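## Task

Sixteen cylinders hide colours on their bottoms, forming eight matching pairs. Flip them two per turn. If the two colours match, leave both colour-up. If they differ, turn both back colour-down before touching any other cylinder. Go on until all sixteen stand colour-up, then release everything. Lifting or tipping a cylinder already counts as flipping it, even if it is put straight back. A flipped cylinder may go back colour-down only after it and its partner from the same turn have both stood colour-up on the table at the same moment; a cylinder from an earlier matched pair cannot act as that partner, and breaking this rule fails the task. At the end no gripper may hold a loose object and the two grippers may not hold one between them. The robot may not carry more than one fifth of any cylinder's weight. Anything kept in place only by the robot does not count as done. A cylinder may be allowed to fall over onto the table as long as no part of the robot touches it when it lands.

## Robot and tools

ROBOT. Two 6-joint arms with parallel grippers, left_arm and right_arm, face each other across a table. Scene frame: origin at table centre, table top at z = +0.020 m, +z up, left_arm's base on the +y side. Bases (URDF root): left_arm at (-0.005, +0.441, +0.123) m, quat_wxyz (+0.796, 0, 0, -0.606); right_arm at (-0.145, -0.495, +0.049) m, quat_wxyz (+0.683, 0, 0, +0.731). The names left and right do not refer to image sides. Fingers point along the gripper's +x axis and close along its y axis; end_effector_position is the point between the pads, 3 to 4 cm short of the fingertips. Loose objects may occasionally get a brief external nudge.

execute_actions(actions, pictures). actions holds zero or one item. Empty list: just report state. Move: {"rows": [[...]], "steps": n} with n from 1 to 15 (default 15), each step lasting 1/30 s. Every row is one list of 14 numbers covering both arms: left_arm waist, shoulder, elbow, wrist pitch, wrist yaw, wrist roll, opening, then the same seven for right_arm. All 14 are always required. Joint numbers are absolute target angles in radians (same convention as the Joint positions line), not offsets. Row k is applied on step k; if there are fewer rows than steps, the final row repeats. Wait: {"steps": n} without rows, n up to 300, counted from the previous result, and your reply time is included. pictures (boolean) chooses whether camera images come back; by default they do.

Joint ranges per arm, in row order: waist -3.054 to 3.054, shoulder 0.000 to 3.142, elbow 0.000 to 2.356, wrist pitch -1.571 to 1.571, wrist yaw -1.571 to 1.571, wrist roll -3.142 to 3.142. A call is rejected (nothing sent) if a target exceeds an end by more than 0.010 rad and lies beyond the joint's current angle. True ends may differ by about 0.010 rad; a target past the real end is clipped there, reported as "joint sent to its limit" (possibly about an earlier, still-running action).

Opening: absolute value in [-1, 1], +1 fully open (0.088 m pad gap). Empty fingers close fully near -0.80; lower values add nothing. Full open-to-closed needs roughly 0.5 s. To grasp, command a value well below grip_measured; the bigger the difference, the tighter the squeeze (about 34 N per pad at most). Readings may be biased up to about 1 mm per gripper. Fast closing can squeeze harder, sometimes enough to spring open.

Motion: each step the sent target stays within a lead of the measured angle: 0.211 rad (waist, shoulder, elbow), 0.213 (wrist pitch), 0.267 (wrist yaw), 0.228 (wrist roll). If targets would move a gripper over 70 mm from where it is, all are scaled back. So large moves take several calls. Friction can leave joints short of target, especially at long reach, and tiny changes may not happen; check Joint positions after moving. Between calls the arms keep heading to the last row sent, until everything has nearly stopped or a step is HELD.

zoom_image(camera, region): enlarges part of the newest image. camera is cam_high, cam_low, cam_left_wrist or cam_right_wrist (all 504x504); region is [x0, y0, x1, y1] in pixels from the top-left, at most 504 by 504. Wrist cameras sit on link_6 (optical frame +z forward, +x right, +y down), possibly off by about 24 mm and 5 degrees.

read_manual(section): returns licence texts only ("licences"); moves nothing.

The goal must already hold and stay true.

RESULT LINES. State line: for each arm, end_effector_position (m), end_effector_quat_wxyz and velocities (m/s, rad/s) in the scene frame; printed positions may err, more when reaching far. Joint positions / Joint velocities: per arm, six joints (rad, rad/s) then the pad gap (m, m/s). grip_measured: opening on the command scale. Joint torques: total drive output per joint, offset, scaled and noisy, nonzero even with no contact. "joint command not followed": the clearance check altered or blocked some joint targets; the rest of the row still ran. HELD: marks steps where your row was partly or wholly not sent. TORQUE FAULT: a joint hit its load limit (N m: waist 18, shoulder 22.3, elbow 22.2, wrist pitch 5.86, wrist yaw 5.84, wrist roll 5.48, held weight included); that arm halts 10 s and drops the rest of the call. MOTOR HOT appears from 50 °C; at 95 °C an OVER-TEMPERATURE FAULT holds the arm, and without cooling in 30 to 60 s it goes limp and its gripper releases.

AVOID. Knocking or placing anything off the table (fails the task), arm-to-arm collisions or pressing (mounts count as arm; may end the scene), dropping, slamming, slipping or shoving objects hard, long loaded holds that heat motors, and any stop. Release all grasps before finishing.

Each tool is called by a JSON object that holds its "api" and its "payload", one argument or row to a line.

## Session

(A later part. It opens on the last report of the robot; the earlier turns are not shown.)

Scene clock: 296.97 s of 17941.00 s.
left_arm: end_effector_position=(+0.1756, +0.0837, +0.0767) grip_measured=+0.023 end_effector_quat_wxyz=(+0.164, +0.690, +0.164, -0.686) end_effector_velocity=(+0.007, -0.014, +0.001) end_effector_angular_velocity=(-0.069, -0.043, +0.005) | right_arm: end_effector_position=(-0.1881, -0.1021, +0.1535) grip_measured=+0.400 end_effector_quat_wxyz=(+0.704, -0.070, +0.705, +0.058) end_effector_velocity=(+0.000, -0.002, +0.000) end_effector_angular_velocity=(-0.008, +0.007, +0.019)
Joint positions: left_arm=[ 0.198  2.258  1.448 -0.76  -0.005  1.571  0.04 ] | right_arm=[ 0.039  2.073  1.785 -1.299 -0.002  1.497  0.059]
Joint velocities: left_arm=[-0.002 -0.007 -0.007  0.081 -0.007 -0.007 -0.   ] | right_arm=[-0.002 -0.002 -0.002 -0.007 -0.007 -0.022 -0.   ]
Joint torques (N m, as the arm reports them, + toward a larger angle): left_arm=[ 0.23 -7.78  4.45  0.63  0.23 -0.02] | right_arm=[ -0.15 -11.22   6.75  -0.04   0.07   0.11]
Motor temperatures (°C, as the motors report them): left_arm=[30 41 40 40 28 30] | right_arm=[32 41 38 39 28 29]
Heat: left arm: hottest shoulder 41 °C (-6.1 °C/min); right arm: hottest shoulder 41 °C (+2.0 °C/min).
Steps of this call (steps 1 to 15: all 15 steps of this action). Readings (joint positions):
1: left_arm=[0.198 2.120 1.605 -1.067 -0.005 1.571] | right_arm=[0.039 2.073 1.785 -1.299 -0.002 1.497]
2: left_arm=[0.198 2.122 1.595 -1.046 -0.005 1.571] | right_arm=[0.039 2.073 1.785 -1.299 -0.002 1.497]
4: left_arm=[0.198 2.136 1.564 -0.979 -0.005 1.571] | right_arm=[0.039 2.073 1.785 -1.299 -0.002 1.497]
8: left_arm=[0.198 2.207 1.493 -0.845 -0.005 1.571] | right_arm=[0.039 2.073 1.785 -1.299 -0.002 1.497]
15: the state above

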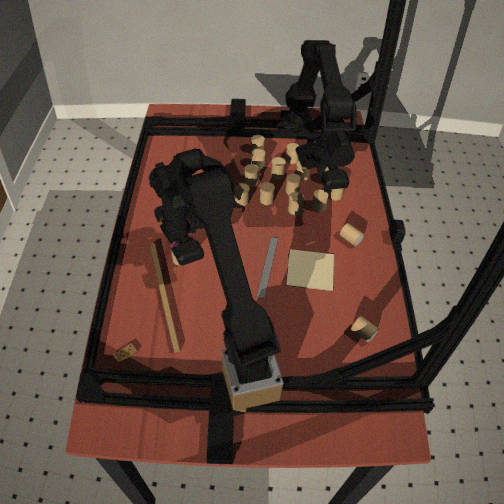

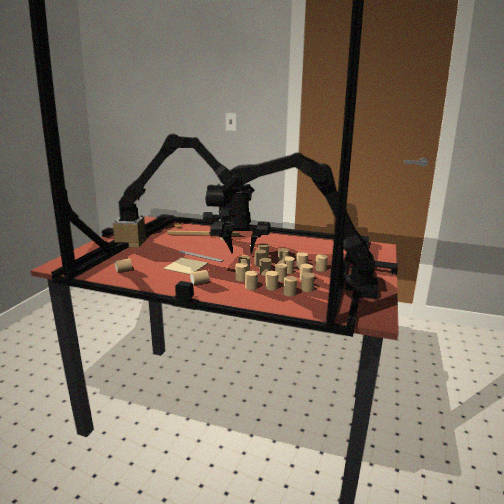

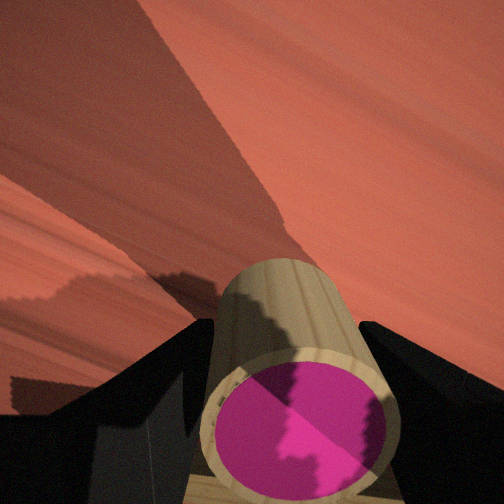

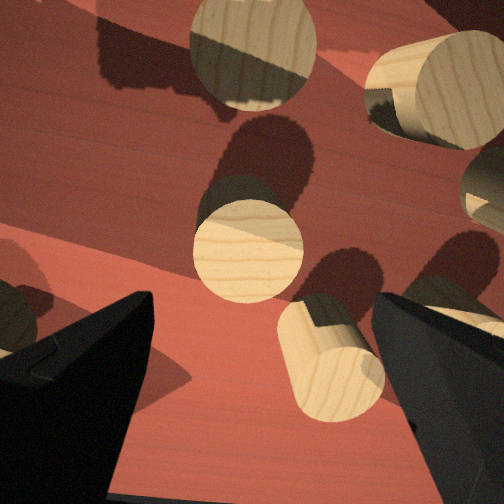

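{"api": "execute_actions", "payload": {
  "actions": [
    {"rows":[[0.2,2.268,1.44,-0.75,0,1.571,0.5,0.038,2.08,1.76,-1.28,0,1.5,0.45],[0.2,2.268,1.44,-0.75,0,1.571,0.5,0.038,2.09,1.73,-1.25,0,1.5,0.45],[0.2,2.268,1.44,-0.75,0,1.571,0.5,0.038,2.10,1.70,-1.21,0,1.5,0.45],[0.2,2.268,1.44,-0.75,0,1.571,0.5,0.038,2.11,1.67,-1.17,0,1.5,0.45],[0.2,2.268,1.44,-0.75,0,1.571,0.5,0.038,2.118,1.64,-1.13,0,1.5,0.45],[0.2,2.268,1.44,-0.75,0,1.571,0.5,0.038,2.126,1.61,-1.09,0,1.5,0.45],[0.2,2.268,1.44,-0.75,0,1.571,0.5,0.038,2.134,1.58,-1.05,0,1.5,0.45],[0.2,2.268,1.44,-0.75,0,1.571,0.5,0.038,2.14,1.555,-1.015,0,1.5,0.45],[0.2,2.268,1.44,-0.75,0,1.571,0.5,0.038,2.14,1.535,-0.99,0,1.5,0.45],[0.2,2.268,1.44,-0.75,0,1.571,0.5,0.038,2.14,1.535,-0.972,0,1.5,0.45],[0.2,2.22,1.48,-0.77,0,1.571,0.5,0.038,2.14,1.535,-0.972,0,1.5,0.45],[0.2,2.19,1.52,-0.82,0,1.571,0.5,0.038,2.14,1.535,-0.972,0,1.5,0.45],[0.2,2.16,1.56,-0.89,0,1.571,0.5,0.038,2.14,1.535,-0.972,0,1.5,0.45],[0.2,2.13,1.6,-0.96,0,1.571,0.5,0.038,2.14,1.535,-0.972,0,1.5,0.45],[0.2,2.1,1.62,-1.03,0,1.571,0.5,0.038,2.14,1.535,-0.972,0,1.5,0.45]],"steps":15}
  ],
  "pictures": false
}}

{"api": "execute_actions", "payload": {
  "actions": [
    {"rows":[[0.2,2.08,1.62,-1.07,0,1.571,0.5,0.038,2.14,1.535,-0.972,0,1.5,-0.6],[0.2,2.08,1.62,-1.07,0,1.571,0.5,0.038,2.14,1.535,-0.972,0,1.5,-0.6],[0.2,1.2,1.6,-1.07,0,1.571,1,0.038,2.14,1.535,-0.972,0,1.5,-0.6],[0.2,1.2,1.6,-1.07,0,1.571,1,0.038,2.14,1.535,-0.972,0,1.5,-0.6],[0.2,1.2,1.6,-1.07,0,1.571,1,0.038,2.14,1.535,-0.972,0,1.5,-0.6],[0.2,1.2,1.2,-1.0,0,1.571,1,0.038,2.14,1.535,-0.972,0,1.5,-0.6]],"steps":10}
  ],
  "pictures": false
}}

{"api": "execute_actions", "payload": {
  "actions": [
    {"rows":[[0.2,1.2,1.2,-1.0,0,1.571,1,0.038,2.11,1.59,-0.99,0,1.5,-0.6],[0.2,1.2,1.2,-1.0,0,1.571,1,0.038,2.09,1.64,-1.05,0,1.5,-0.6],[0.2,1.2,1.2,-1.0,0,1.571,1,0.038,2.07,1.69,-1.12,0,1.5,-0.6],[0.2,1.2,1.2,-1.0,0,1.571,1,0.038,2.05,1.74,-1.19,0,1.5,-0.6],[-0.43,1.058,0.9,-0.5,0,1.571,1,0.038,2.03,1.79,-1.26,0,1.5,-0.6],[-0.43,1.058,0.9,-0.5,0,1.571,1,0.038,1.95,1.8,-1.3,0,1.5,-0.6],[-0.43,1.058,0.9,-0.5,0,1.571,1,0.038,1.85,1.8,-1.3,0,1.3,-0.6],[-0.43,1.058,0.672,0.386,0,1.571,1,-0.1,1.379,1.7,-1.2,0,0,-0.6],[-0.43,1.058,0.672,0.386,0,1.571,1,-0.1,1.379,1.7,-1.2,0,0,-0.6],[-0.43,1.058,0.672,0.386,0,1.571,1,-0.216,1.379,1.5,-1.0,0,0,-0.6]],"steps":15}
  ],
  "pictures": false
}}

{"api": "execute_actions", "payload": {
  "actions": [
    {"rows":[[-0.43,1.058,0.672,0.386,0,1.571,1,-0.216,1.379,1.172,0.207,0,0,-0.6]],"steps":15}
  ],
  "pictures": false
}}

{"api": "execute_actions", "payload": {
  "actions": [
    {"rows":[[-0.43,1.058,0.672,0.386,0,1.571,1,-0.216,1.379,1.172,0.207,0,0,-0.6]],"steps":10}
  ]
}}

Scene clock: 313.70 s of 17941.00 s.
left_arm: end_effector_position=(+0.1779, +0.0793, +0.1155) grip_measured=+0.496 end_effector_quat_wxyz=(+0.163, +0.689, +0.165, -0.686) end_effector_velocity=(+0.021, -0.037, +0.485) end_effector_angular_velocity=(-0.140, -0.096, +0.005) | right_arm: end_effector_position=(-0.1880, -0.1027, +0.0667) grip_measured=+0.450 end_effector_quat_wxyz=(+0.704, -0.070, +0.705, +0.058) end_effector_velocity=(-0.006, +0.036, -0.000) end_effector_angular_velocity=(+0.165, +0.040, +0.005)
Joint positions: left_arm=[ 0.198  2.206  1.534 -0.901 -0.005  1.571  0.063] | right_arm=[ 0.039  2.141  1.537 -0.983 -0.002  1.497  0.061]
Joint velocities: left_arm=[-0.002 -0.764  0.833 -1.429 -0.022 -0.007  0.002] | right_arm=[-0.002 -0.002 -0.002  0.168 -0.022 -0.007 -0.   ]
Joint torques (N m, as the arm reports them, + toward a larger angle): left_arm=[  0.1  -12.89   8.01   0.19   0.22  -0.04] | right_arm=[ -0.07 -10.5    5.72   0.23   0.06   0.11]
Motor temperatures (°C, as the motors report them): left_arm=[30 44 38 37 28 30] | right_arm=[32 43 38 37 28 29]
Heat: left arm: hottest shoulder 44 °C (-1.0 °C/min); right arm: hottest shoulder 43 °C (+4.1 °C/min).
Steps of this call (steps 1 to 15: the robot went on to your last target; steps 16 to 487: nothing new was sent; steps 488 to 502: all 15 steps of this action). Readings (joint positions):
488: left_arm=[0.198 2.257 1.447 -0.754 -0.005 1.571] | right_arm=[0.039 2.072 1.783 -1.296 -0.002 1.497]
489: left_arm=[0.198 2.257 1.447 -0.754 -0.005 1.571] | right_arm=[0.039 2.072 1.775 -1.283 -0.002 1.497]
491: left_arm=[0.198 2.257 1.447 -0.754 -0.005 1.571] | right_arm=[0.039 2.072 1.740 -1.233 -0.002 1.497]
495: left_arm=[0.198 2.260 1.445 -0.750 -0.005 1.571] | right_arm=[0.039 2.099 1.630 -1.095 -0.002 1.497]
502: the state above

Scene clock: 314.03 s of 17941.00 s.
left_arm: end_effector_position=(+0.1498, +0.1349, +0.2542) grip_measured=+0.983 end_effector_quat_wxyz=(+0.241, +0.704, +0.085, -0.663) end_effector_velocity=(-0.200, +0.396, +0.115) end_effector_angular_velocity=(-0.216, -0.119, -0.008) | right_arm: end_effector_position=(-0.1882, -0.1009, +0.0665) grip_measured=+0.008 end_effector_quat_wxyz=(+0.704, -0.066, +0.705, +0.061) end_effector_velocity=(+0.002, -0.001, +0.002) end_effector_angular_velocity=(-0.002, -0.008, -0.010)
Joint positions: left_arm=[ 0.198  1.655  1.323 -1.009 -0.005  1.571  0.087] | right_arm=[ 0.039  2.142  1.537 -0.974 -0.002  1.498  0.039]
Joint velocities: left_arm=[-0.002 -1.907 -1.668  0.007 -0.007  0.007  0.01 ] | right_arm=[-0.002 -0.007 -0.002 -0.007  0.007  0.007 -0.   ]
Joint torques (N m, as the arm reports them, + toward a larger angle): left_arm=[ 0.12 -6.57  6.35  1.09  0.24 -0.04] | right_arm=[ -0.05 -10.59   5.66   0.14   0.1    0.09]
Motor temperatures (°C, as the motors report them): left_arm=[30 44 38 37 28 30] | right_arm=[32 43 38 37 28 29]
Heat: left arm: hottest shoulder 44 °C (-1.0 °C/min); right arm: hottest shoulder 43 °C (+4.1 °C/min).
Steps of this call (steps 1 to 10: all 10 steps of this action). Readings (joint positions):
1: left_arm=[0.198 2.176 1.560 -0.949 -0.005 1.571] | right_arm=[0.039 2.141 1.537 -0.978 -0.002 1.497]
2: left_arm=[0.198 2.145 1.580 -0.991 -0.005 1.571] | right_arm=[0.039 2.142 1.537 -0.975 -0.002 1.497]
4: left_arm=[0.198 2.051 1.591 -1.024 -0.005 1.571] | right_arm=[0.039 2.142 1.537 -0.974 -0.002 1.498]
8: left_arm=[0.198 1.791 1.442 -1.008 -0.005 1.571] | right_arm=[0.039 2.142 1.537 -0.974 -0.002 1.498]
10: the state above

Scene clock: 314.53 s of 17941.00 s.
left_arm: end_effector_position=(-0.0467, +0.1313, +0.2834) grip_measured=+1.000 end_effector_quat_wxyz=(+0.259, +0.617, -0.344, -0.659) end_effector_velocity=(-0.178, -0.162, +0.121) end_effector_angular_velocity=(-1.423, +0.170, -0.482) | right_arm: end_effector_position=(-0.0874, -0.1200, +0.2460) grip_measured=+0.008 end_effector_quat_wxyz=(+0.731, -0.016, +0.619, +0.287) end_effector_velocity=(+0.171, -0.218, +0.431) end_effector_angular_velocity=(+1.195, -1.019, +1.349)
Joint positions: left_arm=[-0.401  1.072  0.686 -0.301  0.003  1.571  0.088] | right_arm=[-0.218  1.649  1.527 -1.031  0.008  0.978  0.039]
Joint velocities: left_arm=[-0.515  0.017 -0.476  1.927 -0.037 -0.007  0.   ] | right_arm=[-0.535 -1.619 -0.51   0.242 -0.007 -2.059  0.002]
Joint torques (N m, as the arm reports them, + toward a larger angle): left_arm=[ 0.86 -4.62 10.36  2.88 -0.02 -0.1 ] | right_arm=[  3.43 -12.     7.99   1.21  -0.24  -0.15]
Motor temperatures (°C, as the motors report them): left_arm=[30 44 38 37 28 30] | right_arm=[32 44 38 37 28 29]
Heat: left arm: hottest shoulder 44 °C (-1.0 °C/min); right arm: hottest shoulder 44 °C (+5.0 °C/min).
Steps of this call (steps 1 to 15: all 15 steps of this action). Readings (joint positions):
1: left_arm=[0.198 1.594 1.277 -1.012 -0.005 1.571] | right_arm=[0.039 2.142 1.543 -0.979 -0.002 1.498]
2: left_arm=[0.198 1.536 1.244 -1.013 -0.005 1.571] | right_arm=[0.039 2.142 1.560 -0.999 -0.002 1.498]
4: left_arm=[0.198 1.421 1.214 -1.007 -0.005 1.571] | right_arm=[0.039 2.133 1.623 -1.081 -0.002 1.498]
8: left_arm=[-0.023 1.150 1.001 -0.735 -0.004 1.571] | right_arm=[0.033 2.026 1.721 -1.200 -0.006 1.416]
15: the state above

Scene clock: 315.03 s of 17941.00 s.
left_arm: end_effector_position=(-0.0619, +0.0869, +0.4181) grip_measured=+1.000 end_effector_quat_wxyz=(+0.456, +0.462, -0.536, -0.541) end_effector_velocity=(+0.000, +0.000, +0.029) end_effector_angular_velocity=(-0.124, +0.042, +0.005) | right_arm: end_effector_position=(-0.0809, -0.0658, +0.3593) grip_measured=+0.010 end_effector_quat_wxyz=(+0.753, -0.072, +0.117, +0.643) end_effector_velocity=(+0.015, +0.112, +0.408) end_effector_angular_velocity=(+1.847, -0.767, +0.145)
Joint positions: left_arm=[-0.427  1.058  0.673  0.374  0.001  1.571  0.088] | right_arm=[-0.216  1.388  1.171 -0.056  0.002  0.044  0.039]
Joint velocities: left_arm=[-0.002 -0.002  0.002  0.125 -0.007 -0.022  0.   ] | right_arm=[ 0.002 -0.002 -0.002  1.941 -0.007 -0.505 -0.   ]
Joint torques (N m, as the arm reports them, + toward a larger angle): left_arm=[-0.27 -3.18  7.74  2.3   0.01 -0.09] | right_arm=[ 0.09 -7.55  8.1   1.55 -0.08 -0.07]
Motor temperatures (°C, as the motors report them): left_arm=[30 44 39 37 28 30] | right_arm=[32 44 38 37 28 29]
Heat: left arm: hottest shoulder 44 °C (-1.0 °C/min); right arm: hottest shoulder 44 °C (+5.1 °C/min).
Steps of this call (steps 1 to 15: all 15 steps of this action). Readings (joint positions):
1: left_arm=[-0.413 1.072 0.676 -0.235 0.002 1.571] | right_arm=[-0.229 1.589 1.482 -0.971 0.008 0.908]
2: left_arm=[-0.419 1.072 0.673 -0.167 0.002 1.571] | right_arm=[-0.230 1.520 1.425 -0.893 0.007 0.838]
4: left_arm=[-0.424 1.068 0.672 -0.028 0.001 1.570] | right_arm=[-0.222 1.415 1.319 -0.770 0.003 0.699]
8: left_arm=[-0.427 1.065 0.672 0.234 0.001 1.570] | right_arm=[-0.216 1.380 1.201 -0.512 0.002 0.416]
15: the state above

Scene clock: 315.37 s of 17941.00 s.
left_arm: end_effector_position=(-0.0619, +0.0868, +0.4203) grip_measured=+1.000 end_effector_quat_wxyz=(+0.459, +0.459, -0.538, -0.538) end_effector_velocity=(+0.000, +0.001, -0.002) end_effector_angular_velocity=(+0.008, +0.006, +0.005) | right_arm: end_effector_position=(-0.0799, -0.0592, +0.4156) grip_measured=+0.007 end_effector_quat_wxyz=(+0.758, -0.004, +0.007, +0.652) end_effector_velocity=(-0.002, +0.000, +0.021) end_effector_angular_velocity=(+0.093, -0.021, +0.020)
Joint positions: left_arm=[-0.427  1.058  0.673  0.384  0.001  1.571  0.088] | right_arm=[-0.216  1.383  1.171  0.197  0.002  0.004  0.039]
Joint velocities: left_arm=[-0.002 -0.002 -0.002 -0.007 -0.007 -0.007  0.   ] | right_arm=[-0.002 -0.002 -0.002  0.095 -0.022 -0.007 -0.   ]
Joint torques (N m, as the arm reports them, + toward a larger angle): left_arm=[-0.26 -3.27  7.79  2.15 -0.01 -0.09] | right_arm=[ 0.03 -6.96  7.97  1.76 -0.09 -0.06]
Motor temperatures (°C, as the motors report them): left_arm=[30 44 39 37 28 30] | right_arm=[32 44 38 38 28 29]
Heat: left arm: hottest shoulder 44 °C (-1.0 °C/min); right arm: hottest shoulder 44 °C (+5.0 °C/min).
Steps of this call (steps 1 to 10: all 10 steps of this action). Readings (joint positions):
1: left_arm=[-0.427 1.058 0.673 0.378 0.001 1.571] | right_arm=[-0.216 1.388 1.171 0.009 0.002 0.030]
2: left_arm=[-0.427 1.058 0.673 0.381 0.001 1.571] | right_arm=[-0.216 1.388 1.171 0.070 0.002 0.021]
4: left_arm=[-0.427 1.058 0.673 0.383 0.001 1.571] | right_arm=[-0.216 1.386 1.171 0.149 0.002 0.011]
8: left_arm=[-0.427 1.058 0.673 0.384 0.001 1.571] | right_arm=[-0.216 1.383 1.171 0.192 0.002 0.005]
10: the state above

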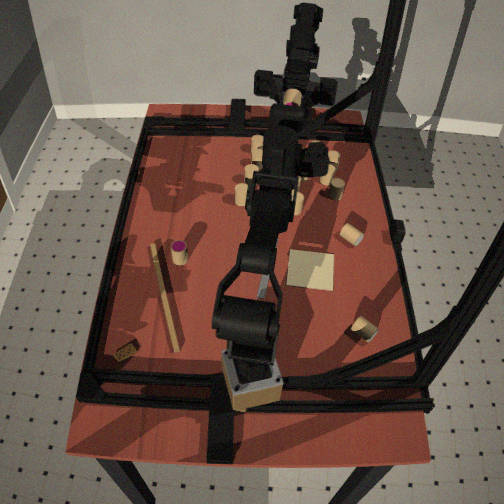

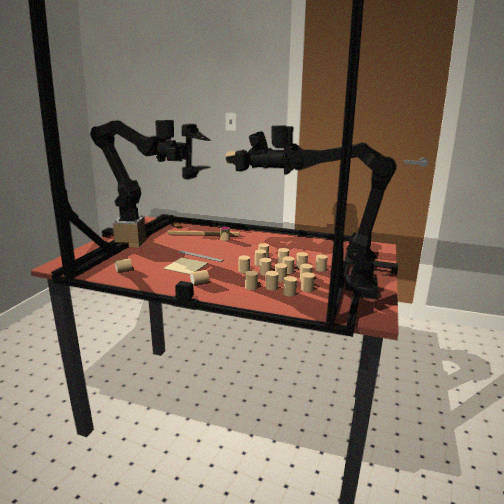

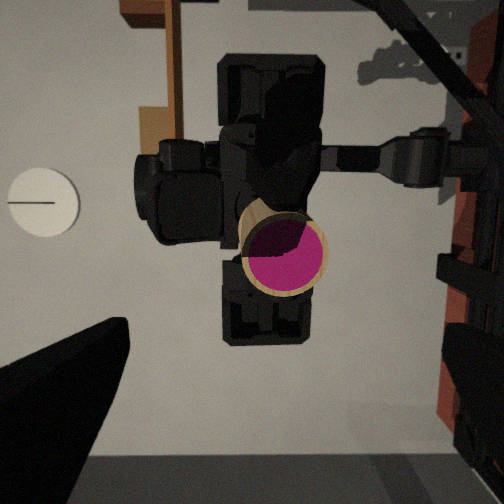

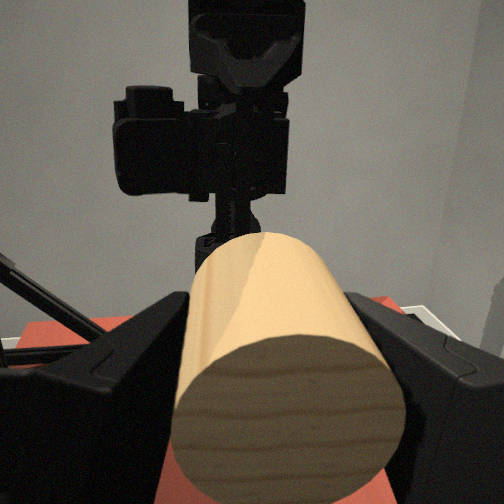

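{"api": "execute_actions", "payload": {
  "actions": [
    {"rows":[[-0.43,1.2,0.77,0.44,0,1.571,0.9,-0.216,1.379,1.172,0.207,0,0,-0.6],[-0.43,1.2,0.77,0.44,0,1.571,0.9,-0.216,1.379,1.172,0.207,0,0,-0.6],[-0.43,1.33,0.86,0.48,0,1.571,0.9,-0.216,1.379,1.172,0.207,0,0,-0.6],[-0.43,1.33,0.86,0.48,0,1.571,0.9,-0.216,1.379,1.172,0.207,0,0,-0.6],[-0.43,1.43,0.93,0.51,0,1.571,0.9,-0.216,1.379,1.172,0.207,0,0,-0.6],[-0.43,1.43,0.93,0.51,0,1.571,0.9,-0.216,1.379,1.172,0.207,0,0,-0.6],[-0.43,1.524,0.997,0.537,0,1.571,0.8,-0.216,1.379,1.172,0.207,0,0,-0.6]],"steps":14}
  ],
  "pictures": false
}}

{"api": "execute_actions", "payload": {
  "actions": [
    {"rows":[[-0.43,1.524,0.997,0.537,0,1.571,-0.6,-0.216,1.379,1.172,0.207,0,0,-0.6]],"steps":11}
  ],
  "pictures": false
}}

{"api": "execute_actions", "payload": {
  "actions": [
    {"rows":[[-0.43,1.524,0.997,0.537,0,1.571,-0.6,-0.216,1.379,1.172,0.207,0,0,0.6]],"steps":9}
  ],
  "pictures": false
}}

{"api": "execute_actions", "payload": {
  "actions": [
    {"rows":[[-0.43,1.43,0.93,0.51,0,1.571,-0.6,-0.216,1.379,1.172,0.207,0,0,0.6],[-0.43,1.33,0.86,0.48,0,1.571,-0.6,-0.216,1.379,1.172,0.207,0,0,0.6],[-0.43,1.2,0.77,0.44,0,1.571,-0.6,-0.216,1.379,1.172,0.207,0,0,0.6],[-0.43,1.058,0.672,0.386,0,1.571,-0.6,-0.216,1.379,1.172,0.207,0,0,0.6]],"steps":8}
  ],
  "pictures": false
}}

{"api": "execute_actions", "payload": {
  "actions": [
    {"rows":[[0.04,1.2,1.2,-1.07,0,1.571,-0.6,0.19,1.379,1.5,-1.25,0,0,0.4]],"steps":15}
  ],
  "pictures": false
}}

{"api": "execute_actions", "payload": {
  "actions": [
    {"rows":[[0.04,2.112,1.615,-1.074,0,1.571,-0.6,0.19,1.925,1.6,-1.25,0,0,0.4]],"steps":15}
  ],
  "pictures": false
}}

{"api": "execute_actions", "payload": {
  "actions": [
    {"rows":[[0.04,2.112,1.615,-1.074,0,1.571,-0.6,0.19,1.925,1.6,-1.25,0,0,0.4]],"steps":6}
  ],
  "pictures": false
}}

{"api": "execute_actions", "payload": {
  "actions": [
    {"rows":[[0.04,2.14,1.58,-1.04,0,1.571,-0.6,0.19,1.925,1.6,-1.25,0,0,0.4],[0.04,2.17,1.54,-1.0,0,1.571,-0.6,0.19,1.925,1.6,-1.25,0,0,0.4],[0.04,2.17,1.54,-0.94,0,1.571,-0.6,0.19,1.925,1.6,-1.25,0,0,0.4],[0.04,2.2,1.5,-0.9,0,1.571,-0.6,0.19,1.925,1.6,-1.25,0,0,0.4],[0.04,2.2,1.5,-0.87,0,1.571,-0.6,0.19,1.925,1.6,-1.25,0,0,0.4],[0.04,2.23,1.47,-0.83,0,1.571,-0.6,0.19,1.925,1.6,-1.25,0,0,0.4],[0.04,2.23,1.47,-0.8,0,1.571,-0.6,0.19,1.925,1.6,-1.25,0,0,0.4],[0.04,2.25,1.455,-0.78,0,1.571,-0.6,0.19,1.925,1.6,-1.25,0,0,0.4],[0.04,2.25,1.45,-0.77,0,1.571,-0.6,0.19,1.925,1.6,-1.25,0,0,0.4],[0.04,2.268,1.44,-0.75,0,1.571,-0.6,0.19,1.925,1.6,-1.25,0,0,0.4]],"steps":15}
  ],
  "pictures": false
}}

{"api": "execute_actions", "payload": {
  "actions": [
    {"rows":[[0.04,2.268,1.44,-0.75,0,1.571,0.5,0.19,1.925,1.6,-1.25,0,0,0.4]],"steps":10}
  ]
}}

Scene clock: 330.77 s of 17941.00 s.
left_arm: end_effector_position=(-0.0792, -0.0194, +0.4122) grip_measured=+0.804 end_effector_quat_wxyz=(+0.455, +0.462, -0.535, -0.541) end_effector_velocity=(-0.004, -0.008, +0.046) end_effector_angular_velocity=(-0.134, +0.014, -0.000) | right_arm: end_effector_position=(-0.0799, -0.0592, +0.4174) grip_measured=+0.003 end_effector_quat_wxyz=(+0.758, -0.001, +0.004, +0.652) end_effector_velocity=(-0.002, +0.001, -0.004) end_effector_angular_velocity=(-0.013, -0.005, +0.020)
Joint positions: left_arm=[-0.428  1.521  0.978  0.53   0.001  1.571  0.078] | right_arm=[-0.216  1.382  1.17   0.205  0.002  0.003  0.039]
Joint velocities: left_arm=[-0.007  0.012  0.081  0.066 -0.007  0.007 -0.002] | right_arm=[-0.002  0.002 -0.002 -0.007 -0.022 -0.007 -0.   ]
Joint torques (N m, as the arm reports them, + toward a larger angle): left_arm=[-0.2  -6.13  9.56  2.34  0.   -0.09] | right_arm=[-0.03 -6.91  7.93  1.6  -0.09 -0.04]
Motor temperatures (°C, as the motors report them): left_arm=[30 42 40 39 28 30] | right_arm=[32 42 38 39 28 29]
Heat: left arm: hottest shoulder 42 °C (+0.0 °C/min); right arm: hottest shoulder 42 °C (+1.0 °C/min).
Steps of this call (steps 1 to 15: the robot went on to your last target; steps 16 to 448: nothing new was sent; steps 449 to 462: all 14 steps of this action). Readings (joint positions):
449: left_arm=[-0.428 1.079 0.686 0.392 0.001 1.571] | right_arm=[-0.216 1.382 1.170 0.205 0.002 0.003]
450: left_arm=[-0.428 1.113 0.710 0.414 0.001 1.571] | right_arm=[-0.216 1.382 1.170 0.205 0.002 0.003]
452: left_arm=[-0.428 1.216 0.786 0.451 0.001 1.571] | right_arm=[-0.216 1.382 1.170 0.205 0.002 0.003]
456: left_arm=[-0.428 1.429 0.933 0.512 0.001 1.571] | right_arm=[-0.216 1.382 1.170 0.205 0.002 0.003]
462: the state above

Scene clock: 331.13 s of 17941.00 s.
left_arm: end_effector_position=(-0.0793, -0.0203, +0.4193) grip_measured=+0.035 end_effector_quat_wxyz=(+0.460, +0.457, -0.540, -0.537) end_effector_velocity=(-0.000, -0.001, +0.002) end_effector_angular_velocity=(-0.004, +0.023, +0.005) | right_arm: end_effector_position=(-0.0799, -0.0592, +0.4171) grip_measured=+0.003 end_effector_quat_wxyz=(+0.758, -0.002, +0.004, +0.652) end_effector_velocity=(+0.002, -0.001, -0.001) end_effector_angular_velocity=(+0.004, +0.007, -0.010)
Joint positions: left_arm=[-0.428  1.521  0.99   0.537  0.001  1.571  0.041] | right_arm=[-0.216  1.382  1.17   0.204  0.002  0.003  0.039]
Joint velocities: left_arm=[-0.002  0.002  0.002  0.007 -0.007 -0.022 -0.   ] | right_arm=[-0.002 -0.002 -0.007  0.007  0.007  0.007 -0.   ]
Joint torques (N m, as the arm reports them, + toward a larger angle): left_arm=[-0.17 -5.86  8.6   1.98  0.   -0.09] | right_arm=[ 0.06 -6.88  7.93  1.63 -0.09 -0.04]
Motor temperatures (°C, as the motors report them): left_arm=[30 42 40 39 28 30] | right_arm=[32 42 38 39 28 29]
Heat: left arm: hottest shoulder 42 °C (+0.0 °C/min); right arm: hottest shoulder 42 °C (+1.0 °C/min).
Steps of this call (steps 1 to 11: all 11 steps of this action). Readings (joint positions):
1: left_arm=[-0.428 1.521 0.980 0.532 0.001 1.571] | right_arm=[-0.216 1.382 1.170 0.205 0.002 0.003]
2: left_arm=[-0.428 1.521 0.984 0.535 0.001 1.571] | right_arm=[-0.216 1.382 1.170 0.205 0.002 0.003]
4: left_arm=[-0.428 1.521 0.988 0.536 0.001 1.571] | right_arm=[-0.216 1.382 1.170 0.205 0.002 0.003]
8: left_arm=[-0.428 1.521 0.990 0.537 0.001 1.571] | right_arm=[-0.216 1.382 1.170 0.204 0.002 0.003]
11: the state above

Scene clock: 331.43 s of 17941.00 s.
left_arm: end_effector_position=(-0.0793, -0.0203, +0.4188) grip_measured=+0.035 end_effector_quat_wxyz=(+0.459, +0.457, -0.539, -0.538) end_effector_velocity=(+0.000, +0.001, -0.002) end_effector_angular_velocity=(+0.008, +0.006, +0.005) | right_arm: end_effector_position=(-0.0801, -0.0592, +0.4177) grip_measured=+0.444 end_effector_quat_wxyz=(+0.758, -0.001, +0.003, +0.652) end_effector_velocity=(-0.000, -0.001, -0.002) end_effector_angular_velocity=(-0.008, -0.006, +0.005)
Joint positions: left_arm=[-0.428  1.521  0.99   0.535  0.001  1.571  0.041] | right_arm=[-0.216  1.382  1.17   0.206  0.001  0.003  0.061]
Joint velocities: left_arm=[-0.002 -0.002 -0.002 -0.007 -0.007 -0.007 -0.   ] | right_arm=[-0.002 -0.002 -0.002 -0.007 -0.007 -0.007  0.174]
Joint torques (N m, as the arm reports them, + toward a larger angle): left_arm=[-0.2  -5.88  8.63  2.16 -0.01 -0.1 ] | right_arm=[-0.04 -6.89  7.98  1.5  -0.08 -0.06]
Motor temperatures (°C, as the motors report them): left_arm=[30 42 40 39 28 30] | right_arm=[32 42 38 39 28 29]
Heat: left arm: hottest shoulder 42 °C (+0.0 °C/min); right arm: hottest shoulder 42 °C (+1.0 °C/min).
Steps of this call (steps 1 to 9: all 9 steps of this action). Readings (joint positions):
1: left_arm=[-0.428 1.521 0.990 0.537 0.001 1.571] | right_arm=[-0.216 1.382 1.170 0.204 0.002 0.003]
2: left_arm=[-0.428 1.521 0.990 0.537 0.001 1.571] | right_arm=[-0.216 1.382 1.170 0.204 0.002 0.003]
4: left_arm=[-0.428 1.521 0.990 0.537 0.001 1.571] | right_arm=[-0.216 1.382 1.170 0.204 0.002 0.003]
8: left_arm=[-0.428 1.521 0.990 0.535 0.001 1.571] | right_arm=[-0.216 1.382 1.170 0.206 0.001 0.003]
9: the state above

Scene clock: 331.70 s of 17941.00 s.
left_arm: end_effector_position=(-0.0647, +0.0716, +0.4055) grip_measured=+0.035 end_effector_quat_wxyz=(+0.446, +0.471, -0.527, -0.549) end_effector_velocity=(+0.034, +0.211, +0.188) end_effector_angular_velocity=(-0.638, +0.109, +0.005) | right_arm: end_effector_position=(-0.0801, -0.0592, +0.4177) grip_measured=+0.599 end_effector_quat_wxyz=(+0.758, -0.001, +0.003, +0.652) end_effector_velocity=(-0.002, -0.000, -0.002) end_effector_angular_velocity=(-0.011, -0.021, +0.020)
Joint positions: left_arm=[-0.428  1.135  0.694  0.394  0.001  1.571  0.041] | right_arm=[-0.216  1.382  1.17   0.206  0.001  0.003  0.068]
Joint velocities: left_arm=[-0.002 -1.062 -0.393 -0.022 -0.007 -0.007 -0.   ] | right_arm=[-0.002 -0.002 -0.002 -0.007 -0.022 -0.022  0.001]
Joint torques (N m, as the arm reports them, + toward a larger angle): left_arm=[-0.17 -3.68  8.94  2.41  0.02 -0.08] | right_arm=[ 0.03 -6.87  7.98  1.49 -0.08 -0.04]
Motor temperatures (°C, as the motors report them): left_arm=[30 42 40 39 28 30] | right_arm=[32 42 38 39 28 29]
Heat: left arm: hottest shoulder 42 °C (+0.0 °C/min); right arm: hottest shoulder 42 °C (+1.0 °C/min).
Steps of this call (steps 1 to 8: all 8 steps of this action). Readings (joint positions):
1: left_arm=[-0.428 1.509 0.981 0.532 0.001 1.571] | right_arm=[-0.216 1.382 1.170 0.206 0.001 0.003]
2: left_arm=[-0.428 1.476 0.955 0.515 0.001 1.571] | right_arm=[-0.216 1.382 1.170 0.206 0.001 0.003]
4: left_arm=[-0.428 1.360 0.845 0.465 0.001 1.571] | right_arm=[-0.216 1.382 1.170 0.206 0.002 0.003]
8: the state above

Scene clock: 332.20 s of 17941.00 s.
left_arm: end_effector_position=(+0.1033, +0.0978, +0.4303) grip_measured=+0.036 end_effector_quat_wxyz=(+0.452, +0.655, -0.267, -0.543) end_effector_velocity=(-0.059, +0.188, -0.434) end_effector_angular_velocity=(+2.088, +0.663, +0.007) | right_arm: end_effector_position=(-0.2464, -0.1144, +0.3908) grip_measured=+0.401 end_effector_quat_wxyz=(+0.589, -0.205, +0.160, +0.766) end_effector_velocity=(+0.054, -0.207, -0.402) end_effector_angular_velocity=(-2.018, -0.536, +0.008)
Joint positions: left_arm=[ 0.037  1.191  1.195 -0.493 -0.002  1.571  0.041] | right_arm=[ 0.19   1.377  1.496 -0.645 -0.002  0.002  0.059]
Joint velocities: left_arm=[-0.002  0.09   0.002 -2.103 -0.007 -0.007 -0.   ] | right_arm=[-0.002  0.042 -0.002 -2.044 -0.007 -0.007 -0.001]
Joint torques (N m, as the arm reports them, + toward a larger angle): left_arm=[ 0.22 -3.66  8.04  1.98  0.15 -0.09] | right_arm=[-0.14 -6.16  7.88  1.38  0.06 -0.05]
Motor temperatures (°C, as the motors report them): left_arm=[30 42 40 39 28 30] | right_arm=[32 42 39 39 28 29]
Heat: left arm: hottest shoulder 42 °C (+0.0 °C/min); right arm: hottest shoulder 42 °C (+0.0 °C/min).
Steps of this call (steps 1 to 15: all 15 steps of this action). Readings (joint positions):
1: left_arm=[-0.409 1.124 0.718 0.346 0.018 1.571] | right_arm=[-0.203 1.383 1.194 0.159 0.014 0.003]
2: left_arm=[-0.362 1.135 0.771 0.290 0.020 1.571] | right_arm=[-0.168 1.386 1.228 0.109 0.014 0.002]
4: left_arm=[-0.254 1.172 0.881 0.184 0.009 1.571] | right_arm=[-0.080 1.391 1.303 0.022 0.007 0.002]
8: left_arm=[-0.050 1.201 1.074 -0.044 0.003 1.571] | right_arm=[0.111 1.387 1.449 -0.187 0.001 0.002]
15: the state above

Scene clock: 332.70 s of 17941.00 s.
left_arm: end_effector_position=(+0.1167, +0.0567, +0.1970) grip_measured=+0.034 end_effector_quat_wxyz=(+0.135, +0.703, +0.082, -0.693) end_effector_velocity=(-0.021, +0.066, -0.535) end_effector_angular_velocity=(+1.452, +0.438, +0.002) | right_arm: end_effector_position=(-0.2380, -0.1464, +0.1531) grip_measured=+0.400 end_effector_quat_wxyz=(+0.427, -0.564, +0.437, +0.555) end_effector_velocity=(+0.003, -0.021, -0.003) end_effector_angular_velocity=(-0.107, -0.006, -0.010)
Joint positions: left_arm=[ 0.038  2.037  1.605 -1.063 -0.002  1.571  0.041] | right_arm=[ 0.19   1.936  1.585 -1.239 -0.002  0.003  0.059]
Joint velocities: left_arm=[-0.007  1.389 -0.002 -0.125 -0.022 -0.007 -0.   ] | right_arm=[-0.002  0.007 -0.002 -0.095 -0.022  0.007 -0.   ]
Joint torques (N m, as the arm reports them, + toward a larger angle): left_arm=[  0.28 -10.49   7.65   0.19   0.17  -0.02] | right_arm=[ -0.09 -10.88   7.81  -0.04   0.03  -0.06]
Motor temperatures (°C, as the motors report them): left_arm=[30 42 40 39 28 30] | right_arm=[32 42 39 39 28 29]
Heat: left arm: hottest shoulder 42 °C (+0.0 °C/min); right arm: hottest shoulder 42 °C (+0.0 °C/min).
Steps of this call (steps 1 to 15: all 15 steps of this action). Readings (joint positions):
1: left_arm=[0.037 1.228 1.230 -0.591 -0.002 1.571] | right_arm=[0.190 1.407 1.512 -0.724 -0.002 0.002]
2: left_arm=[0.037 1.283 1.290 -0.651 -0.002 1.571] | right_arm=[0.190 1.446 1.545 -0.777 -0.002 0.002]
4: left_arm=[0.037 1.414 1.425 -0.762 -0.002 1.571] | right_arm=[0.190 1.536 1.588 -0.872 -0.002 0.002]
8: left_arm=[0.038 1.648 1.588 -0.989 -0.002 1.571] | right_arm=[0.190 1.729 1.591 -1.080 -0.002 0.002]
15: the state above

Scene clock: 332.90 s of 17941.00 s.
left_arm: end_effector_position=(+0.1144, +0.0641, +0.1620) grip_measured=+0.034 end_effector_quat_wxyz=(+0.098, +0.698, +0.118, -0.699) end_effector_velocity=(+0.008, -0.032, +0.062) end_effector_angular_velocity=(-0.182, -0.066, -0.000) | right_arm: end_effector_position=(-0.2380, -0.1463, +0.1565) grip_measured=+0.400 end_effector_quat_wxyz=(+0.428, -0.564, +0.436, +0.556) end_effector_velocity=(+0.001, -0.004, +0.002) end_effector_angular_velocity=(-0.018, +0.003, -0.010)
Joint positions: left_arm=[ 0.038  2.127  1.602 -1.075 -0.002  1.571  0.041] | right_arm=[ 0.19   1.932  1.594 -1.248 -0.002  0.003  0.059]
Joint velocities: left_arm=[-0.007 -0.105  0.095 -0.007 -0.007 -0.007 -0.   ] | right_arm=[-0.002 -0.002  0.002 -0.022 -0.007  0.007  0.   ]
Joint torques (N m, as the arm reports them, + toward a larger angle): left_arm=[ 0.21 -9.52  6.98  0.43  0.16 -0.02] | right_arm=[ -0.07 -10.33   6.84   0.02   0.01  -0.05]
Motor temperatures (°C, as the motors report them): left_arm=[30 42 40 39 28 30] | right_arm=[32 42 39 39 28 29]
Heat: left arm: hottest shoulder 42 °C (+0.0 °C/min); right arm: hottest shoulder 42 °C (+0.0 °C/min).
Steps of this call (steps 1 to 6: all 6 steps of this action). Readings (joint positions):
1: left_arm=[0.038 2.076 1.605 -1.067 -0.002 1.571] | right_arm=[0.190 1.936 1.587 -1.242 -0.002 0.003]
2: left_arm=[0.038 2.104 1.602 -1.071 -0.002 1.571] | right_arm=[0.190 1.934 1.590 -1.244 -0.002 0.003]
4: left_arm=[0.038 2.128 1.600 -1.075 -0.002 1.571] | right_arm=[0.190 1.932 1.593 -1.245 -0.002 0.003]
6: the state above

Scene clock: 333.40 s of 17941.00 s.
left_arm: end_effector_position=(+0.1154, +0.0608, +0.0759) grip_measured=+0.032 end_effector_quat_wxyz=(+0.106, +0.699, +0.110, -0.698) end_effector_velocity=(+0.004, -0.011, +0.002) end_effector_angular_velocity=(-0.051, -0.024, +0.005) | right_arm: end_effector_position=(-0.2380, -0.1464, +0.1565) grip_measured=+0.400 end_effector_quat_wxyz=(+0.428, -0.564, +0.436, +0.556) end_effector_velocity=(-0.000, -0.009, +0.000) end_effector_angular_velocity=(-0.041, +0.012, +0.005)
Joint positions: left_arm=[ 0.038  2.259  1.447 -0.764 -0.002  1.571  0.041] | right_arm=[ 0.19   1.932  1.594 -1.248 -0.002  0.003  0.059]
Joint velocities: left_arm=[-0.002 -0.007 -0.002  0.051 -0.007 -0.007 -0.   ] | right_arm=[-0.002 -0.002 -0.002 -0.037 -0.022 -0.007 -0.   ]
Joint torques (N m, as the arm reports them, + toward a larger angle): left_arm=[ 0.18 -7.96  4.47  0.97  0.16 -0.03] | right_arm=[ -0.02 -10.14   6.92  -0.03   0.04  -0.06]
Motor temperatures (°C, as the motors report them): left_arm=[30 42 40 39 28 30] | right_arm=[32 42 39 39 28 29]
Heat: left arm: hottest shoulder 42 °C (+0.0 °C/min); right arm: hottest shoulder 42 °C (+0.0 °C/min).
Steps of this call (steps 1 to 15: all 15 steps of this action). Readings (joint positions):
1: left_arm=[0.038 2.125 1.602 -1.068 -0.002 1.571] | right_arm=[0.190 1.932 1.594 -1.248 -0.002 0.003]
2: left_arm=[0.038 2.125 1.594 -1.046 -0.002 1.571] | right_arm=[0.190 1.932 1.594 -1.248 -0.002 0.003]
4: left_arm=[0.038 2.136 1.566 -0.978 -0.002 1.571] | right_arm=[0.190 1.932 1.594 -1.248 -0.002 0.003]
8: left_arm=[0.038 2.205 1.494 -0.845 -0.002 1.571] | right_arm=[0.190 1.932 1.594 -1.248 -0.002 0.003]
15: the state above

Scene clock: 333.73 s of 17941.00 s.
left_arm: end_effector_position=(+0.1159, +0.0593, +0.0741) grip_measured=+0.532 end_effector_quat_wxyz=(+0.109, +0.700, +0.107, -0.698) end_effector_velocity=(-0.002, +0.007, -0.001) end_effector_angular_velocity=(+0.028, +0.001, +0.005) | right_arm: end_effector_position=(-0.2380, -0.1464, +0.1565) grip_measured=+0.400 end_effector_quat_wxyz=(+0.428, -0.564, +0.436, +0.556) end_effector_velocity=(+0.000, -0.002, +0.000) end_effector_angular_velocity=(-0.009, +0.005, +0.005)
Joint positions: left_arm=[ 0.038  2.262  1.444 -0.75  -0.002  1.571  0.065] | right_arm=[ 0.19   1.932  1.594 -1.248 -0.002  0.003  0.059]
Joint velocities: left_arm=[-0.002 -0.002 -0.007 -0.022 -0.007 -0.007  0.068] | right_arm=[-0.002 -0.002 -0.002 -0.007 -0.007 -0.007 -0.   ]
Joint torques (N m, as the arm reports them, + toward a larger angle): left_arm=[ 0.21 -8.21  4.8   0.41  0.18 -0.03] | right_arm=[ -0.04 -10.05   6.85  -0.04   0.04  -0.05]
Motor temperatures (°C, as the motors report them): left_arm=[30 42 40 39 28 30] | right_arm=[32 42 39 39 28 29]
Heat: left arm: hottest shoulder 42 °C (+0.0 °C/min); right arm: hottest shoulder 42 °C (+0.0 °C/min).
Steps of this call (steps 1 to 10: all 10 steps of this action). Readings (joint positions):
1: left_arm=[0.038 2.259 1.447 -0.763 -0.002 1.571] | right_arm=[0.190 1.932 1.594 -1.248 -0.002 0.003]
2: left_arm=[0.038 2.259 1.447 -0.763 -0.002 1.571] | right_arm=[0.190 1.932 1.594 -1.248 -0.002 0.003]
4: left_arm=[0.038 2.259 1.447 -0.763 -0.002 1.571] | right_arm=[0.190 1.932 1.594 -1.248 -0.002 0.003]
8: left_arm=[0.038 2.262 1.445 -0.749 -0.002 1.571] | right_arm=[0.190 1.932 1.594 -1.248 -0.002 0.003]
10: the state above

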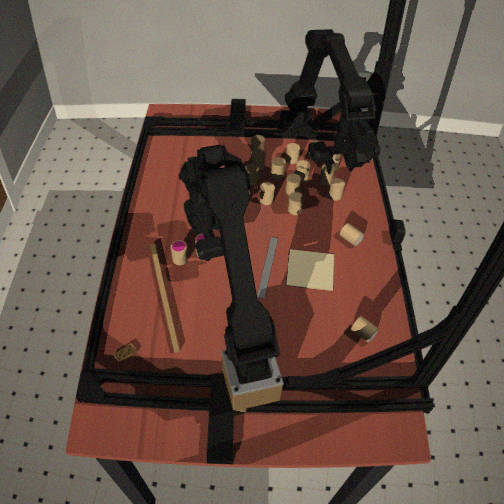

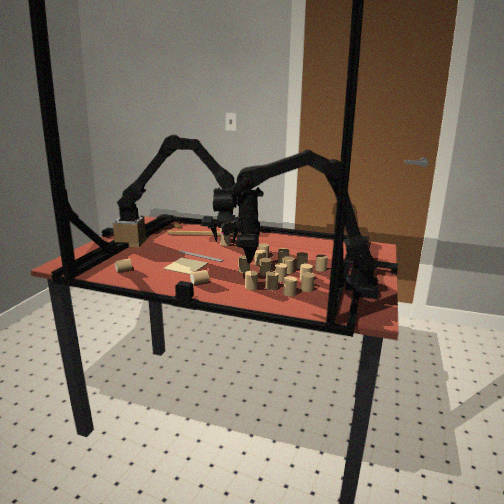

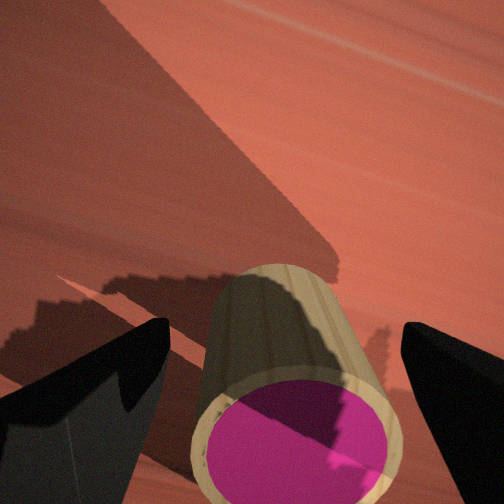

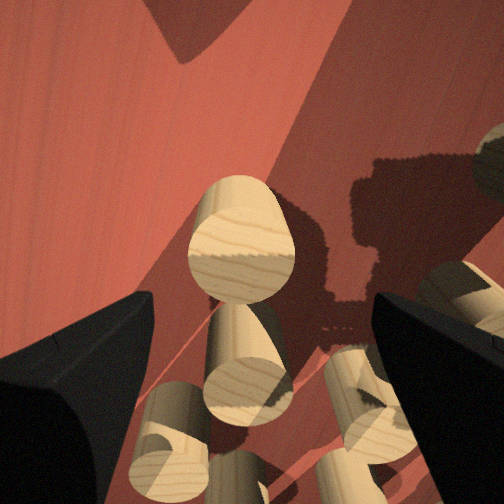

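{"api": "execute_actions", "payload": {
  "actions": [
    {"rows":[[0.04,2.22,1.48,-0.77,0,1.571,0.5,0.207,1.945,1.57,-1.23,0,0,0.6],[0.04,2.19,1.52,-0.82,0,1.571,0.5,0.207,1.955,1.54,-1.2,0,0,0.6],[0.04,2.16,1.56,-0.89,0,1.571,0.5,0.207,1.965,1.51,-1.16,0,0,0.6],[0.04,2.13,1.6,-0.96,0,1.571,0.5,0.207,1.975,1.48,-1.12,0,0,0.6],[0.04,2.1,1.62,-1.03,0,1.571,0.5,0.207,1.985,1.45,-1.08,0,0,0.6],[0.04,2.08,1.62,-1.07,0,1.571,0.5,0.207,1.995,1.42,-1.04,0,0,0.6],[0.04,2.08,1.62,-1.07,0,1.571,0.5,0.207,2.003,1.39,-1.0,0,0,0.6],[0.04,1.2,1.6,-1.07,0,1.571,1,0.207,2.007,1.365,-0.96,0,0,0.6],[0.04,1.2,1.6,-1.07,0,1.571,1,0.207,2.007,1.347,-0.93,0,0,0.6],[0.04,1.2,1.6,-1.07,0,1.571,1,0.207,2.007,1.347,-0.911,0,0,0.6],[0.04,1.2,1.2,-1.0,0,1.571,1,0.207,2.007,1.347,-0.911,0,0,0.6]],"steps":15}
  ],
  "pictures": false
}}

{"api": "execute_actions", "payload": {
  "actions": [
    {"rows":[[0.04,1.2,1.2,-1.0,0,1.571,1,0.207,2.007,1.347,-0.911,0,0,-0.6],[0.04,1.2,1.2,-1.0,0,1.571,1,0.207,2.007,1.347,-0.911,0,0,-0.6],[0.04,1.2,1.2,-1.0,0,1.571,1,0.207,2.007,1.347,-0.911,0,0,-0.6],[-0.43,1.058,0.9,-0.5,0,1.571,1,0.207,2.007,1.347,-0.911,0,0,-0.6]],"steps":11}
  ],
  "pictures": false
}}

{"api": "execute_actions", "payload": {
  "actions": [
    {"rows":[[-0.43,1.058,0.672,0.386,0,1.571,1,0.207,1.975,1.4,-0.93,0,0,-0.6],[-0.43,1.058,0.672,0.386,0,1.571,1,0.207,1.955,1.45,-0.99,0,0,-0.6],[-0.43,1.058,0.672,0.386,0,1.571,1,0.207,1.935,1.5,-1.06,0,0,-0.6],[-0.43,1.058,0.672,0.386,0,1.571,1,0.207,1.915,1.55,-1.13,0,0,-0.6],[-0.43,1.058,0.672,0.386,0,1.571,1,0.207,1.895,1.6,-1.2,0,0,-0.6],[-0.43,1.058,0.672,0.386,0,1.571,1,0.207,1.82,1.62,-1.22,0,0,-0.6],[-0.43,1.058,0.672,0.386,0,1.571,1,0.207,1.7,1.62,-1.2,0,0,-0.6],[-0.43,1.058,0.672,0.386,0,1.571,1,0.207,1.379,1.6,-1.1,0,0,-0.6],[-0.43,1.058,0.672,0.386,0,1.571,1,0.1,1.379,1.6,-1.0,0,0,-0.6],[-0.43,1.058,0.672,0.386,0,1.571,1,-0.216,1.379,1.5,-0.6,0,0,-0.6]],"steps":14}
  ],
  "pictures": false
}}

{"api": "execute_actions", "payload": {
  "actions": [
    {"rows":[[-0.43,1.058,0.672,0.386,0,1.571,1,-0.216,1.379,1.172,0.207,0,0,-0.6]],"steps":15}
  ],
  "pictures": false
}}

{"api": "execute_actions", "payload": {
  "actions": [
    {"rows":[[-0.43,1.058,0.672,0.386,0,1.571,1,-0.216,1.379,1.172,0.207,0,0,-0.6]],"steps":5}
  ]
}}

Scene clock: 344.13 s of 17941.00 s.
left_arm: end_effector_position=(+0.0988, +0.1131, +0.2527) grip_measured=+0.983 end_effector_quat_wxyz=(+0.186, +0.707, +0.029, -0.681) end_effector_velocity=(-0.137, +0.425, +0.108) end_effector_angular_velocity=(-0.210, -0.057, +0.003) | right_arm: end_effector_position=(-0.2430, -0.1484, +0.0710) grip_measured=+0.599 end_effector_quat_wxyz=(+0.425, -0.566, +0.430, +0.561) end_effector_velocity=(-0.012, +0.034, -0.000) end_effector_angular_velocity=(+0.156, +0.067, +0.019)
Joint positions: left_arm=[ 0.038  1.661  1.325 -1.009 -0.002  1.571  0.087] | right_arm=[ 0.206  2.008  1.35  -0.922 -0.001  0.002  0.068]
Joint velocities: left_arm=[-0.002 -1.893 -1.683  0.007  0.007 -0.007  0.01 ] | right_arm=[-0.002 -0.002 -0.002  0.168 -0.022 -0.022 -0.   ]
Joint torques (N m, as the arm reports them, + toward a larger angle): left_arm=[ 0.17 -6.61  6.32  1.06  0.18 -0.06] | right_arm=[ 0.09 -9.51  5.66  0.19  0.   -0.05]
Motor temperatures (°C, as the motors report them): left_arm=[30 45 39 37 28 30] | right_arm=[32 43 38 38 28 29]
Heat: left arm: hottest shoulder 45 °C (+4.1 °C/min); right arm: hottest shoulder 43 °C (+2.0 °C/min).
Steps of this call (steps 1 to 15: the robot went on to your last target; steps 16 to 90: nothing new was sent; then 6.90 s passed at rest; steps 91 to 105: all 15 steps of this action). Readings (joint positions):
91: left_arm=[0.038 2.260 1.448 -0.755 -0.002 1.571] | right_arm=[0.191 1.932 1.592 -1.246 -0.002 0.002]
92: left_arm=[0.038 2.254 1.460 -0.775 -0.002 1.571] | right_arm=[0.194 1.932 1.584 -1.234 -0.001 0.002]
94: left_arm=[0.038 2.229 1.505 -0.854 -0.002 1.571] | right_arm=[0.201 1.933 1.550 -1.184 -0.001 0.002]
98: left_arm=[0.038 2.101 1.591 -1.010 -0.002 1.571] | right_arm=[0.206 1.968 1.441 -1.044 -0.001 0.002]
105: the state above

Scene clock: 344.50 s of 17941.00 s.
left_arm: end_effector_position=(-0.0448, +0.1292, +0.3376) grip_measured=+1.000 end_effector_quat_wxyz=(+0.253, +0.622, -0.334, -0.661) end_effector_velocity=(-0.222, -0.015, +0.217) end_effector_angular_velocity=(-1.075, +0.124, -0.684) | right_arm: end_effector_position=(-0.2438, -0.1463, +0.0709) grip_measured=+0.002 end_effector_quat_wxyz=(+0.427, -0.562, +0.428, +0.564) end_effector_velocity=(+0.002, +0.002, +0.000) end_effector_angular_velocity=(+0.009, -0.005, +0.005)
Joint positions: left_arm=[-0.393  1.087  0.925 -0.551  0.004  1.571  0.088] | right_arm=[ 0.206  2.008  1.35  -0.912 -0.002  0.002  0.039]
Joint velocities: left_arm=[-0.706 -0.447 -0.076  0.711 -0.022 -0.007  0.   ] | right_arm=[-0.002 -0.002 -0.002  0.007  0.007 -0.007  0.   ]
Joint torques (N m, as the arm reports them, + toward a larger angle): left_arm=[ 1.43 -2.92  5.36  1.52 -0.07 -0.09] | right_arm=[ 0.08 -9.51  5.53  0.13  0.03 -0.05]
Motor temperatures (°C, as the motors report them): left_arm=[30 45 39 37 28 30] | right_arm=[32 43 38 38 28 29]
Heat: left arm: hottest shoulder 45 °C (+4.0 °C/min); right arm: hottest shoulder 43 °C (+2.0 °C/min).
Steps of this call (steps 1 to 11: all 11 steps of this action). Readings (joint positions):
1: left_arm=[0.038 1.600 1.278 -1.011 -0.002 1.571] | right_arm=[0.206 2.008 1.350 -0.916 -0.001 0.002]
2: left_arm=[0.038 1.543 1.245 -1.012 -0.002 1.571] | right_arm=[0.206 2.009 1.350 -0.915 -0.001 0.002]
4: left_arm=[0.016 1.422 1.178 -0.947 -0.016 1.571] | right_arm=[0.206 2.009 1.350 -0.915 -0.001 0.002]
8: left_arm=[-0.249 1.167 0.969 -0.688 -0.003 1.571] | right_arm=[0.206 2.009 1.350 -0.912 -0.002 0.002]
11: the state above

Scene clock: 344.97 s of 17941.00 s.
left_arm: end_effector_position=(-0.0621, +0.0867, +0.4033) grip_measured=+1.000 end_effector_quat_wxyz=(+0.438, +0.478, -0.521, -0.555) end_effector_velocity=(-0.002, -0.004, +0.227) end_effector_angular_velocity=(-0.959, +0.145, -0.001) | right_arm: end_effector_position=(-0.1853, -0.0899, +0.2652) grip_measured=+0.004 end_effector_quat_wxyz=(+0.588, -0.354, +0.325, +0.650) end_effector_velocity=(+0.505, +0.131, +0.476) end_effector_angular_velocity=(+2.048, +0.162, -1.266)
Joint positions: left_arm=[-0.427  1.062  0.67   0.319  0.002  1.571  0.088] | right_arm=[ 0.028  1.646  1.539 -0.896 -0.006  0.002  0.039]
Joint velocities: left_arm=[-0.007 -0.066  0.032  0.872 -0.007  0.007  0.   ] | right_arm=[-1.253 -1.018 -0.159  1.194  0.037 -0.007 -0.   ]
Joint torques (N m, as the arm reports them, + toward a larger angle): left_arm=[-0.26 -3.36  7.86  1.76 -0.04 -0.1 ] | right_arm=[  0.25 -10.07   5.98   0.93   0.    -0.01]
Motor temperatures (°C, as the motors report them): left_arm=[30 45 39 37 28 30] | right_arm=[32 43 38 38 28 29]
Heat: left arm: hottest shoulder 45 °C (+4.0 °C/min); right arm: hottest shoulder 43 °C (+2.0 °C/min).
Steps of this call (steps 1 to 14: all 14 steps of this action). Readings (joint positions):
1: left_arm=[-0.410 1.072 0.893 -0.484 0.004 1.571] | right_arm=[0.206 2.008 1.355 -0.917 -0.002 0.002]
2: left_arm=[-0.418 1.056 0.842 -0.403 0.003 1.571] | right_arm=[0.206 2.006 1.371 -0.936 -0.002 0.002]
4: left_arm=[-0.423 1.051 0.748 -0.291 0.003 1.571] | right_arm=[0.206 1.996 1.432 -1.021 -0.002 0.002]
8: left_arm=[-0.426 1.071 0.670 -0.043 0.002 1.571] | right_arm=[0.206 1.885 1.546 -1.128 -0.002 0.002]
14: the state above

Scene clock: 345.47 s of 17941.00 s.
left_arm: end_effector_position=(-0.0621, +0.0867, +0.4191) grip_measured=+1.000 end_effector_quat_wxyz=(+0.457, +0.459, -0.538, -0.539) end_effector_velocity=(-0.001, +0.001, +0.000) end_effector_angular_velocity=(+0.004, +0.007, +0.000) | right_arm: end_effector_position=(-0.0801, -0.0601, +0.3840) grip_measured=+0.004 end_effector_quat_wxyz=(+0.756, -0.050, +0.060, +0.650) end_effector_velocity=(+0.010, +0.064, +0.415) end_effector_angular_velocity=(+1.905, -0.291, +0.006)
Joint positions: left_arm=[-0.427  1.059  0.671  0.384  0.002  1.571  0.088] | right_arm=[-0.216  1.389  1.172  0.06   0.002  0.002  0.039]
Joint velocities: left_arm=[-0.007 -0.002  0.002 -0.007 -0.007 -0.007  0.   ] | right_arm=[-0.002 -0.002 -0.002  1.927 -0.007 -0.007 -0.   ]
Joint torques (N m, as the arm reports them, + toward a larger angle): left_arm=[-0.23 -3.33  8.06  2.16 -0.05 -0.09] | right_arm=[ 0.06 -7.8   7.9   1.53 -0.1  -0.04]
Motor temperatures (°C, as the motors report them): left_arm=[30 45 39 38 28 30] | right_arm=[32 43 38 38 28 29]
Heat: left arm: hottest shoulder 45 °C (+4.0 °C/min); right arm: hottest shoulder 43 °C (+2.0 °C/min).
Steps of this call (steps 1 to 15: all 15 steps of this action). Readings (joint positions):
1: left_arm=[-0.427 1.060 0.671 0.342 0.002 1.571] | right_arm=[-0.017 1.604 1.510 -0.832 -0.006 0.002]
2: left_arm=[-0.427 1.059 0.671 0.356 0.002 1.571] | right_arm=[-0.067 1.552 1.464 -0.773 -0.006 0.002]
4: left_arm=[-0.427 1.059 0.671 0.370 0.002 1.571] | right_arm=[-0.165 1.451 1.349 -0.648 0.004 0.002]
8: left_arm=[-0.427 1.059 0.671 0.382 0.002 1.571] | right_arm=[-0.220 1.386 1.208 -0.392 0.006 0.002]
15: the state above

Scene clock: 345.63 s of 17941.00 s.
left_arm: end_effector_position=(-0.0623, +0.0867, +0.4191) grip_measured=+1.000 end_effector_quat_wxyz=(+0.457, +0.459, -0.538, -0.539) end_effector_velocity=(+0.000, -0.000, -0.004) end_effector_angular_velocity=(+0.013, +0.005, +0.005) | right_arm: end_effector_position=(-0.0799, -0.0586, +0.4132) grip_measured=+0.003 end_effector_quat_wxyz=(+0.758, -0.008, +0.011, +0.652) end_effector_velocity=(+0.002, -0.001, +0.043) end_effector_angular_velocity=(+0.195, -0.036, +0.000)
Joint positions: left_arm=[-0.428  1.059  0.671  0.384  0.002  1.571  0.088] | right_arm=[-0.216  1.385  1.172  0.186  0.002  0.002  0.039]
Joint velocities: left_arm=[-0.002  0.002 -0.002 -0.007 -0.007 -0.007  0.   ] | right_arm=[-0.007 -0.007 -0.007  0.198 -0.007 -0.007 -0.   ]
Joint torques (N m, as the arm reports them, + toward a larger angle): left_arm=[-0.22 -3.37  8.02  2.16 -0.03 -0.1 ] | right_arm=[ 0.01 -7.32  7.87  1.55 -0.11 -0.04]
Motor temperatures (°C, as the motors report them): left_arm=[30 45 39 38 28 30] | right_arm=[32 43 38 38 28 29]
Heat: left arm: hottest shoulder 45 °C (+4.0 °C/min); right arm: hottest shoulder 43 °C (+2.0 °C/min).
Steps of this call (steps 1 to 5: all 5 steps of this action). Readings (joint positions):
1: left_arm=[-0.427 1.059 0.671 0.384 0.002 1.571] | right_arm=[-0.216 1.389 1.172 0.112 0.002 0.002]
2: left_arm=[-0.427 1.059 0.671 0.384 0.002 1.571] | right_arm=[-0.216 1.388 1.172 0.144 0.002 0.002]
4: left_arm=[-0.427 1.059 0.671 0.384 0.002 1.571] | right_arm=[-0.216 1.385 1.172 0.177 0.002 0.002]
5: the state above

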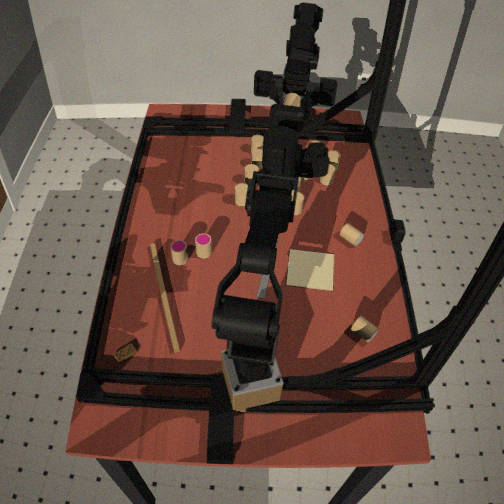

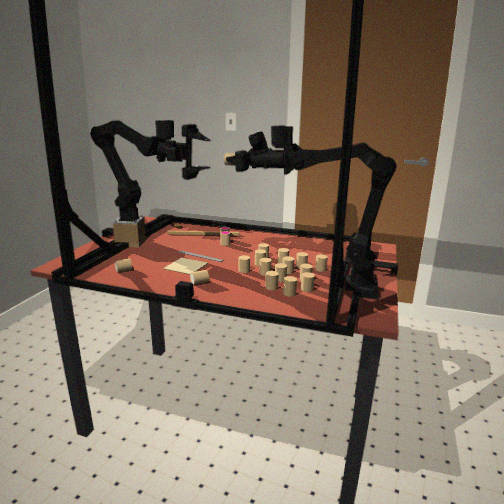

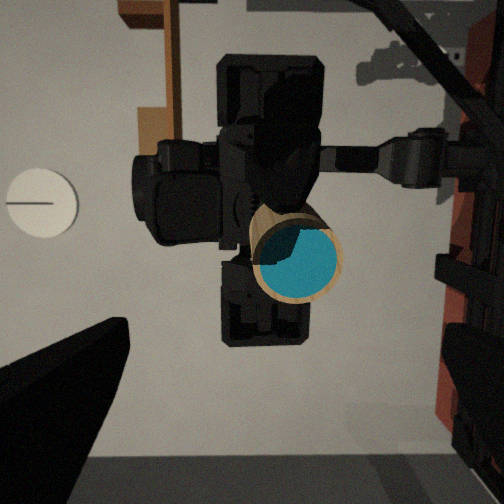

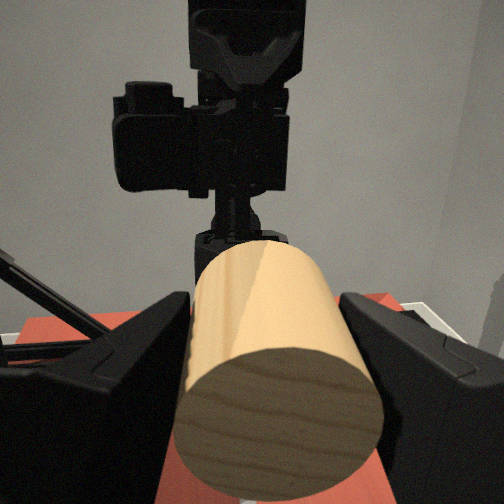

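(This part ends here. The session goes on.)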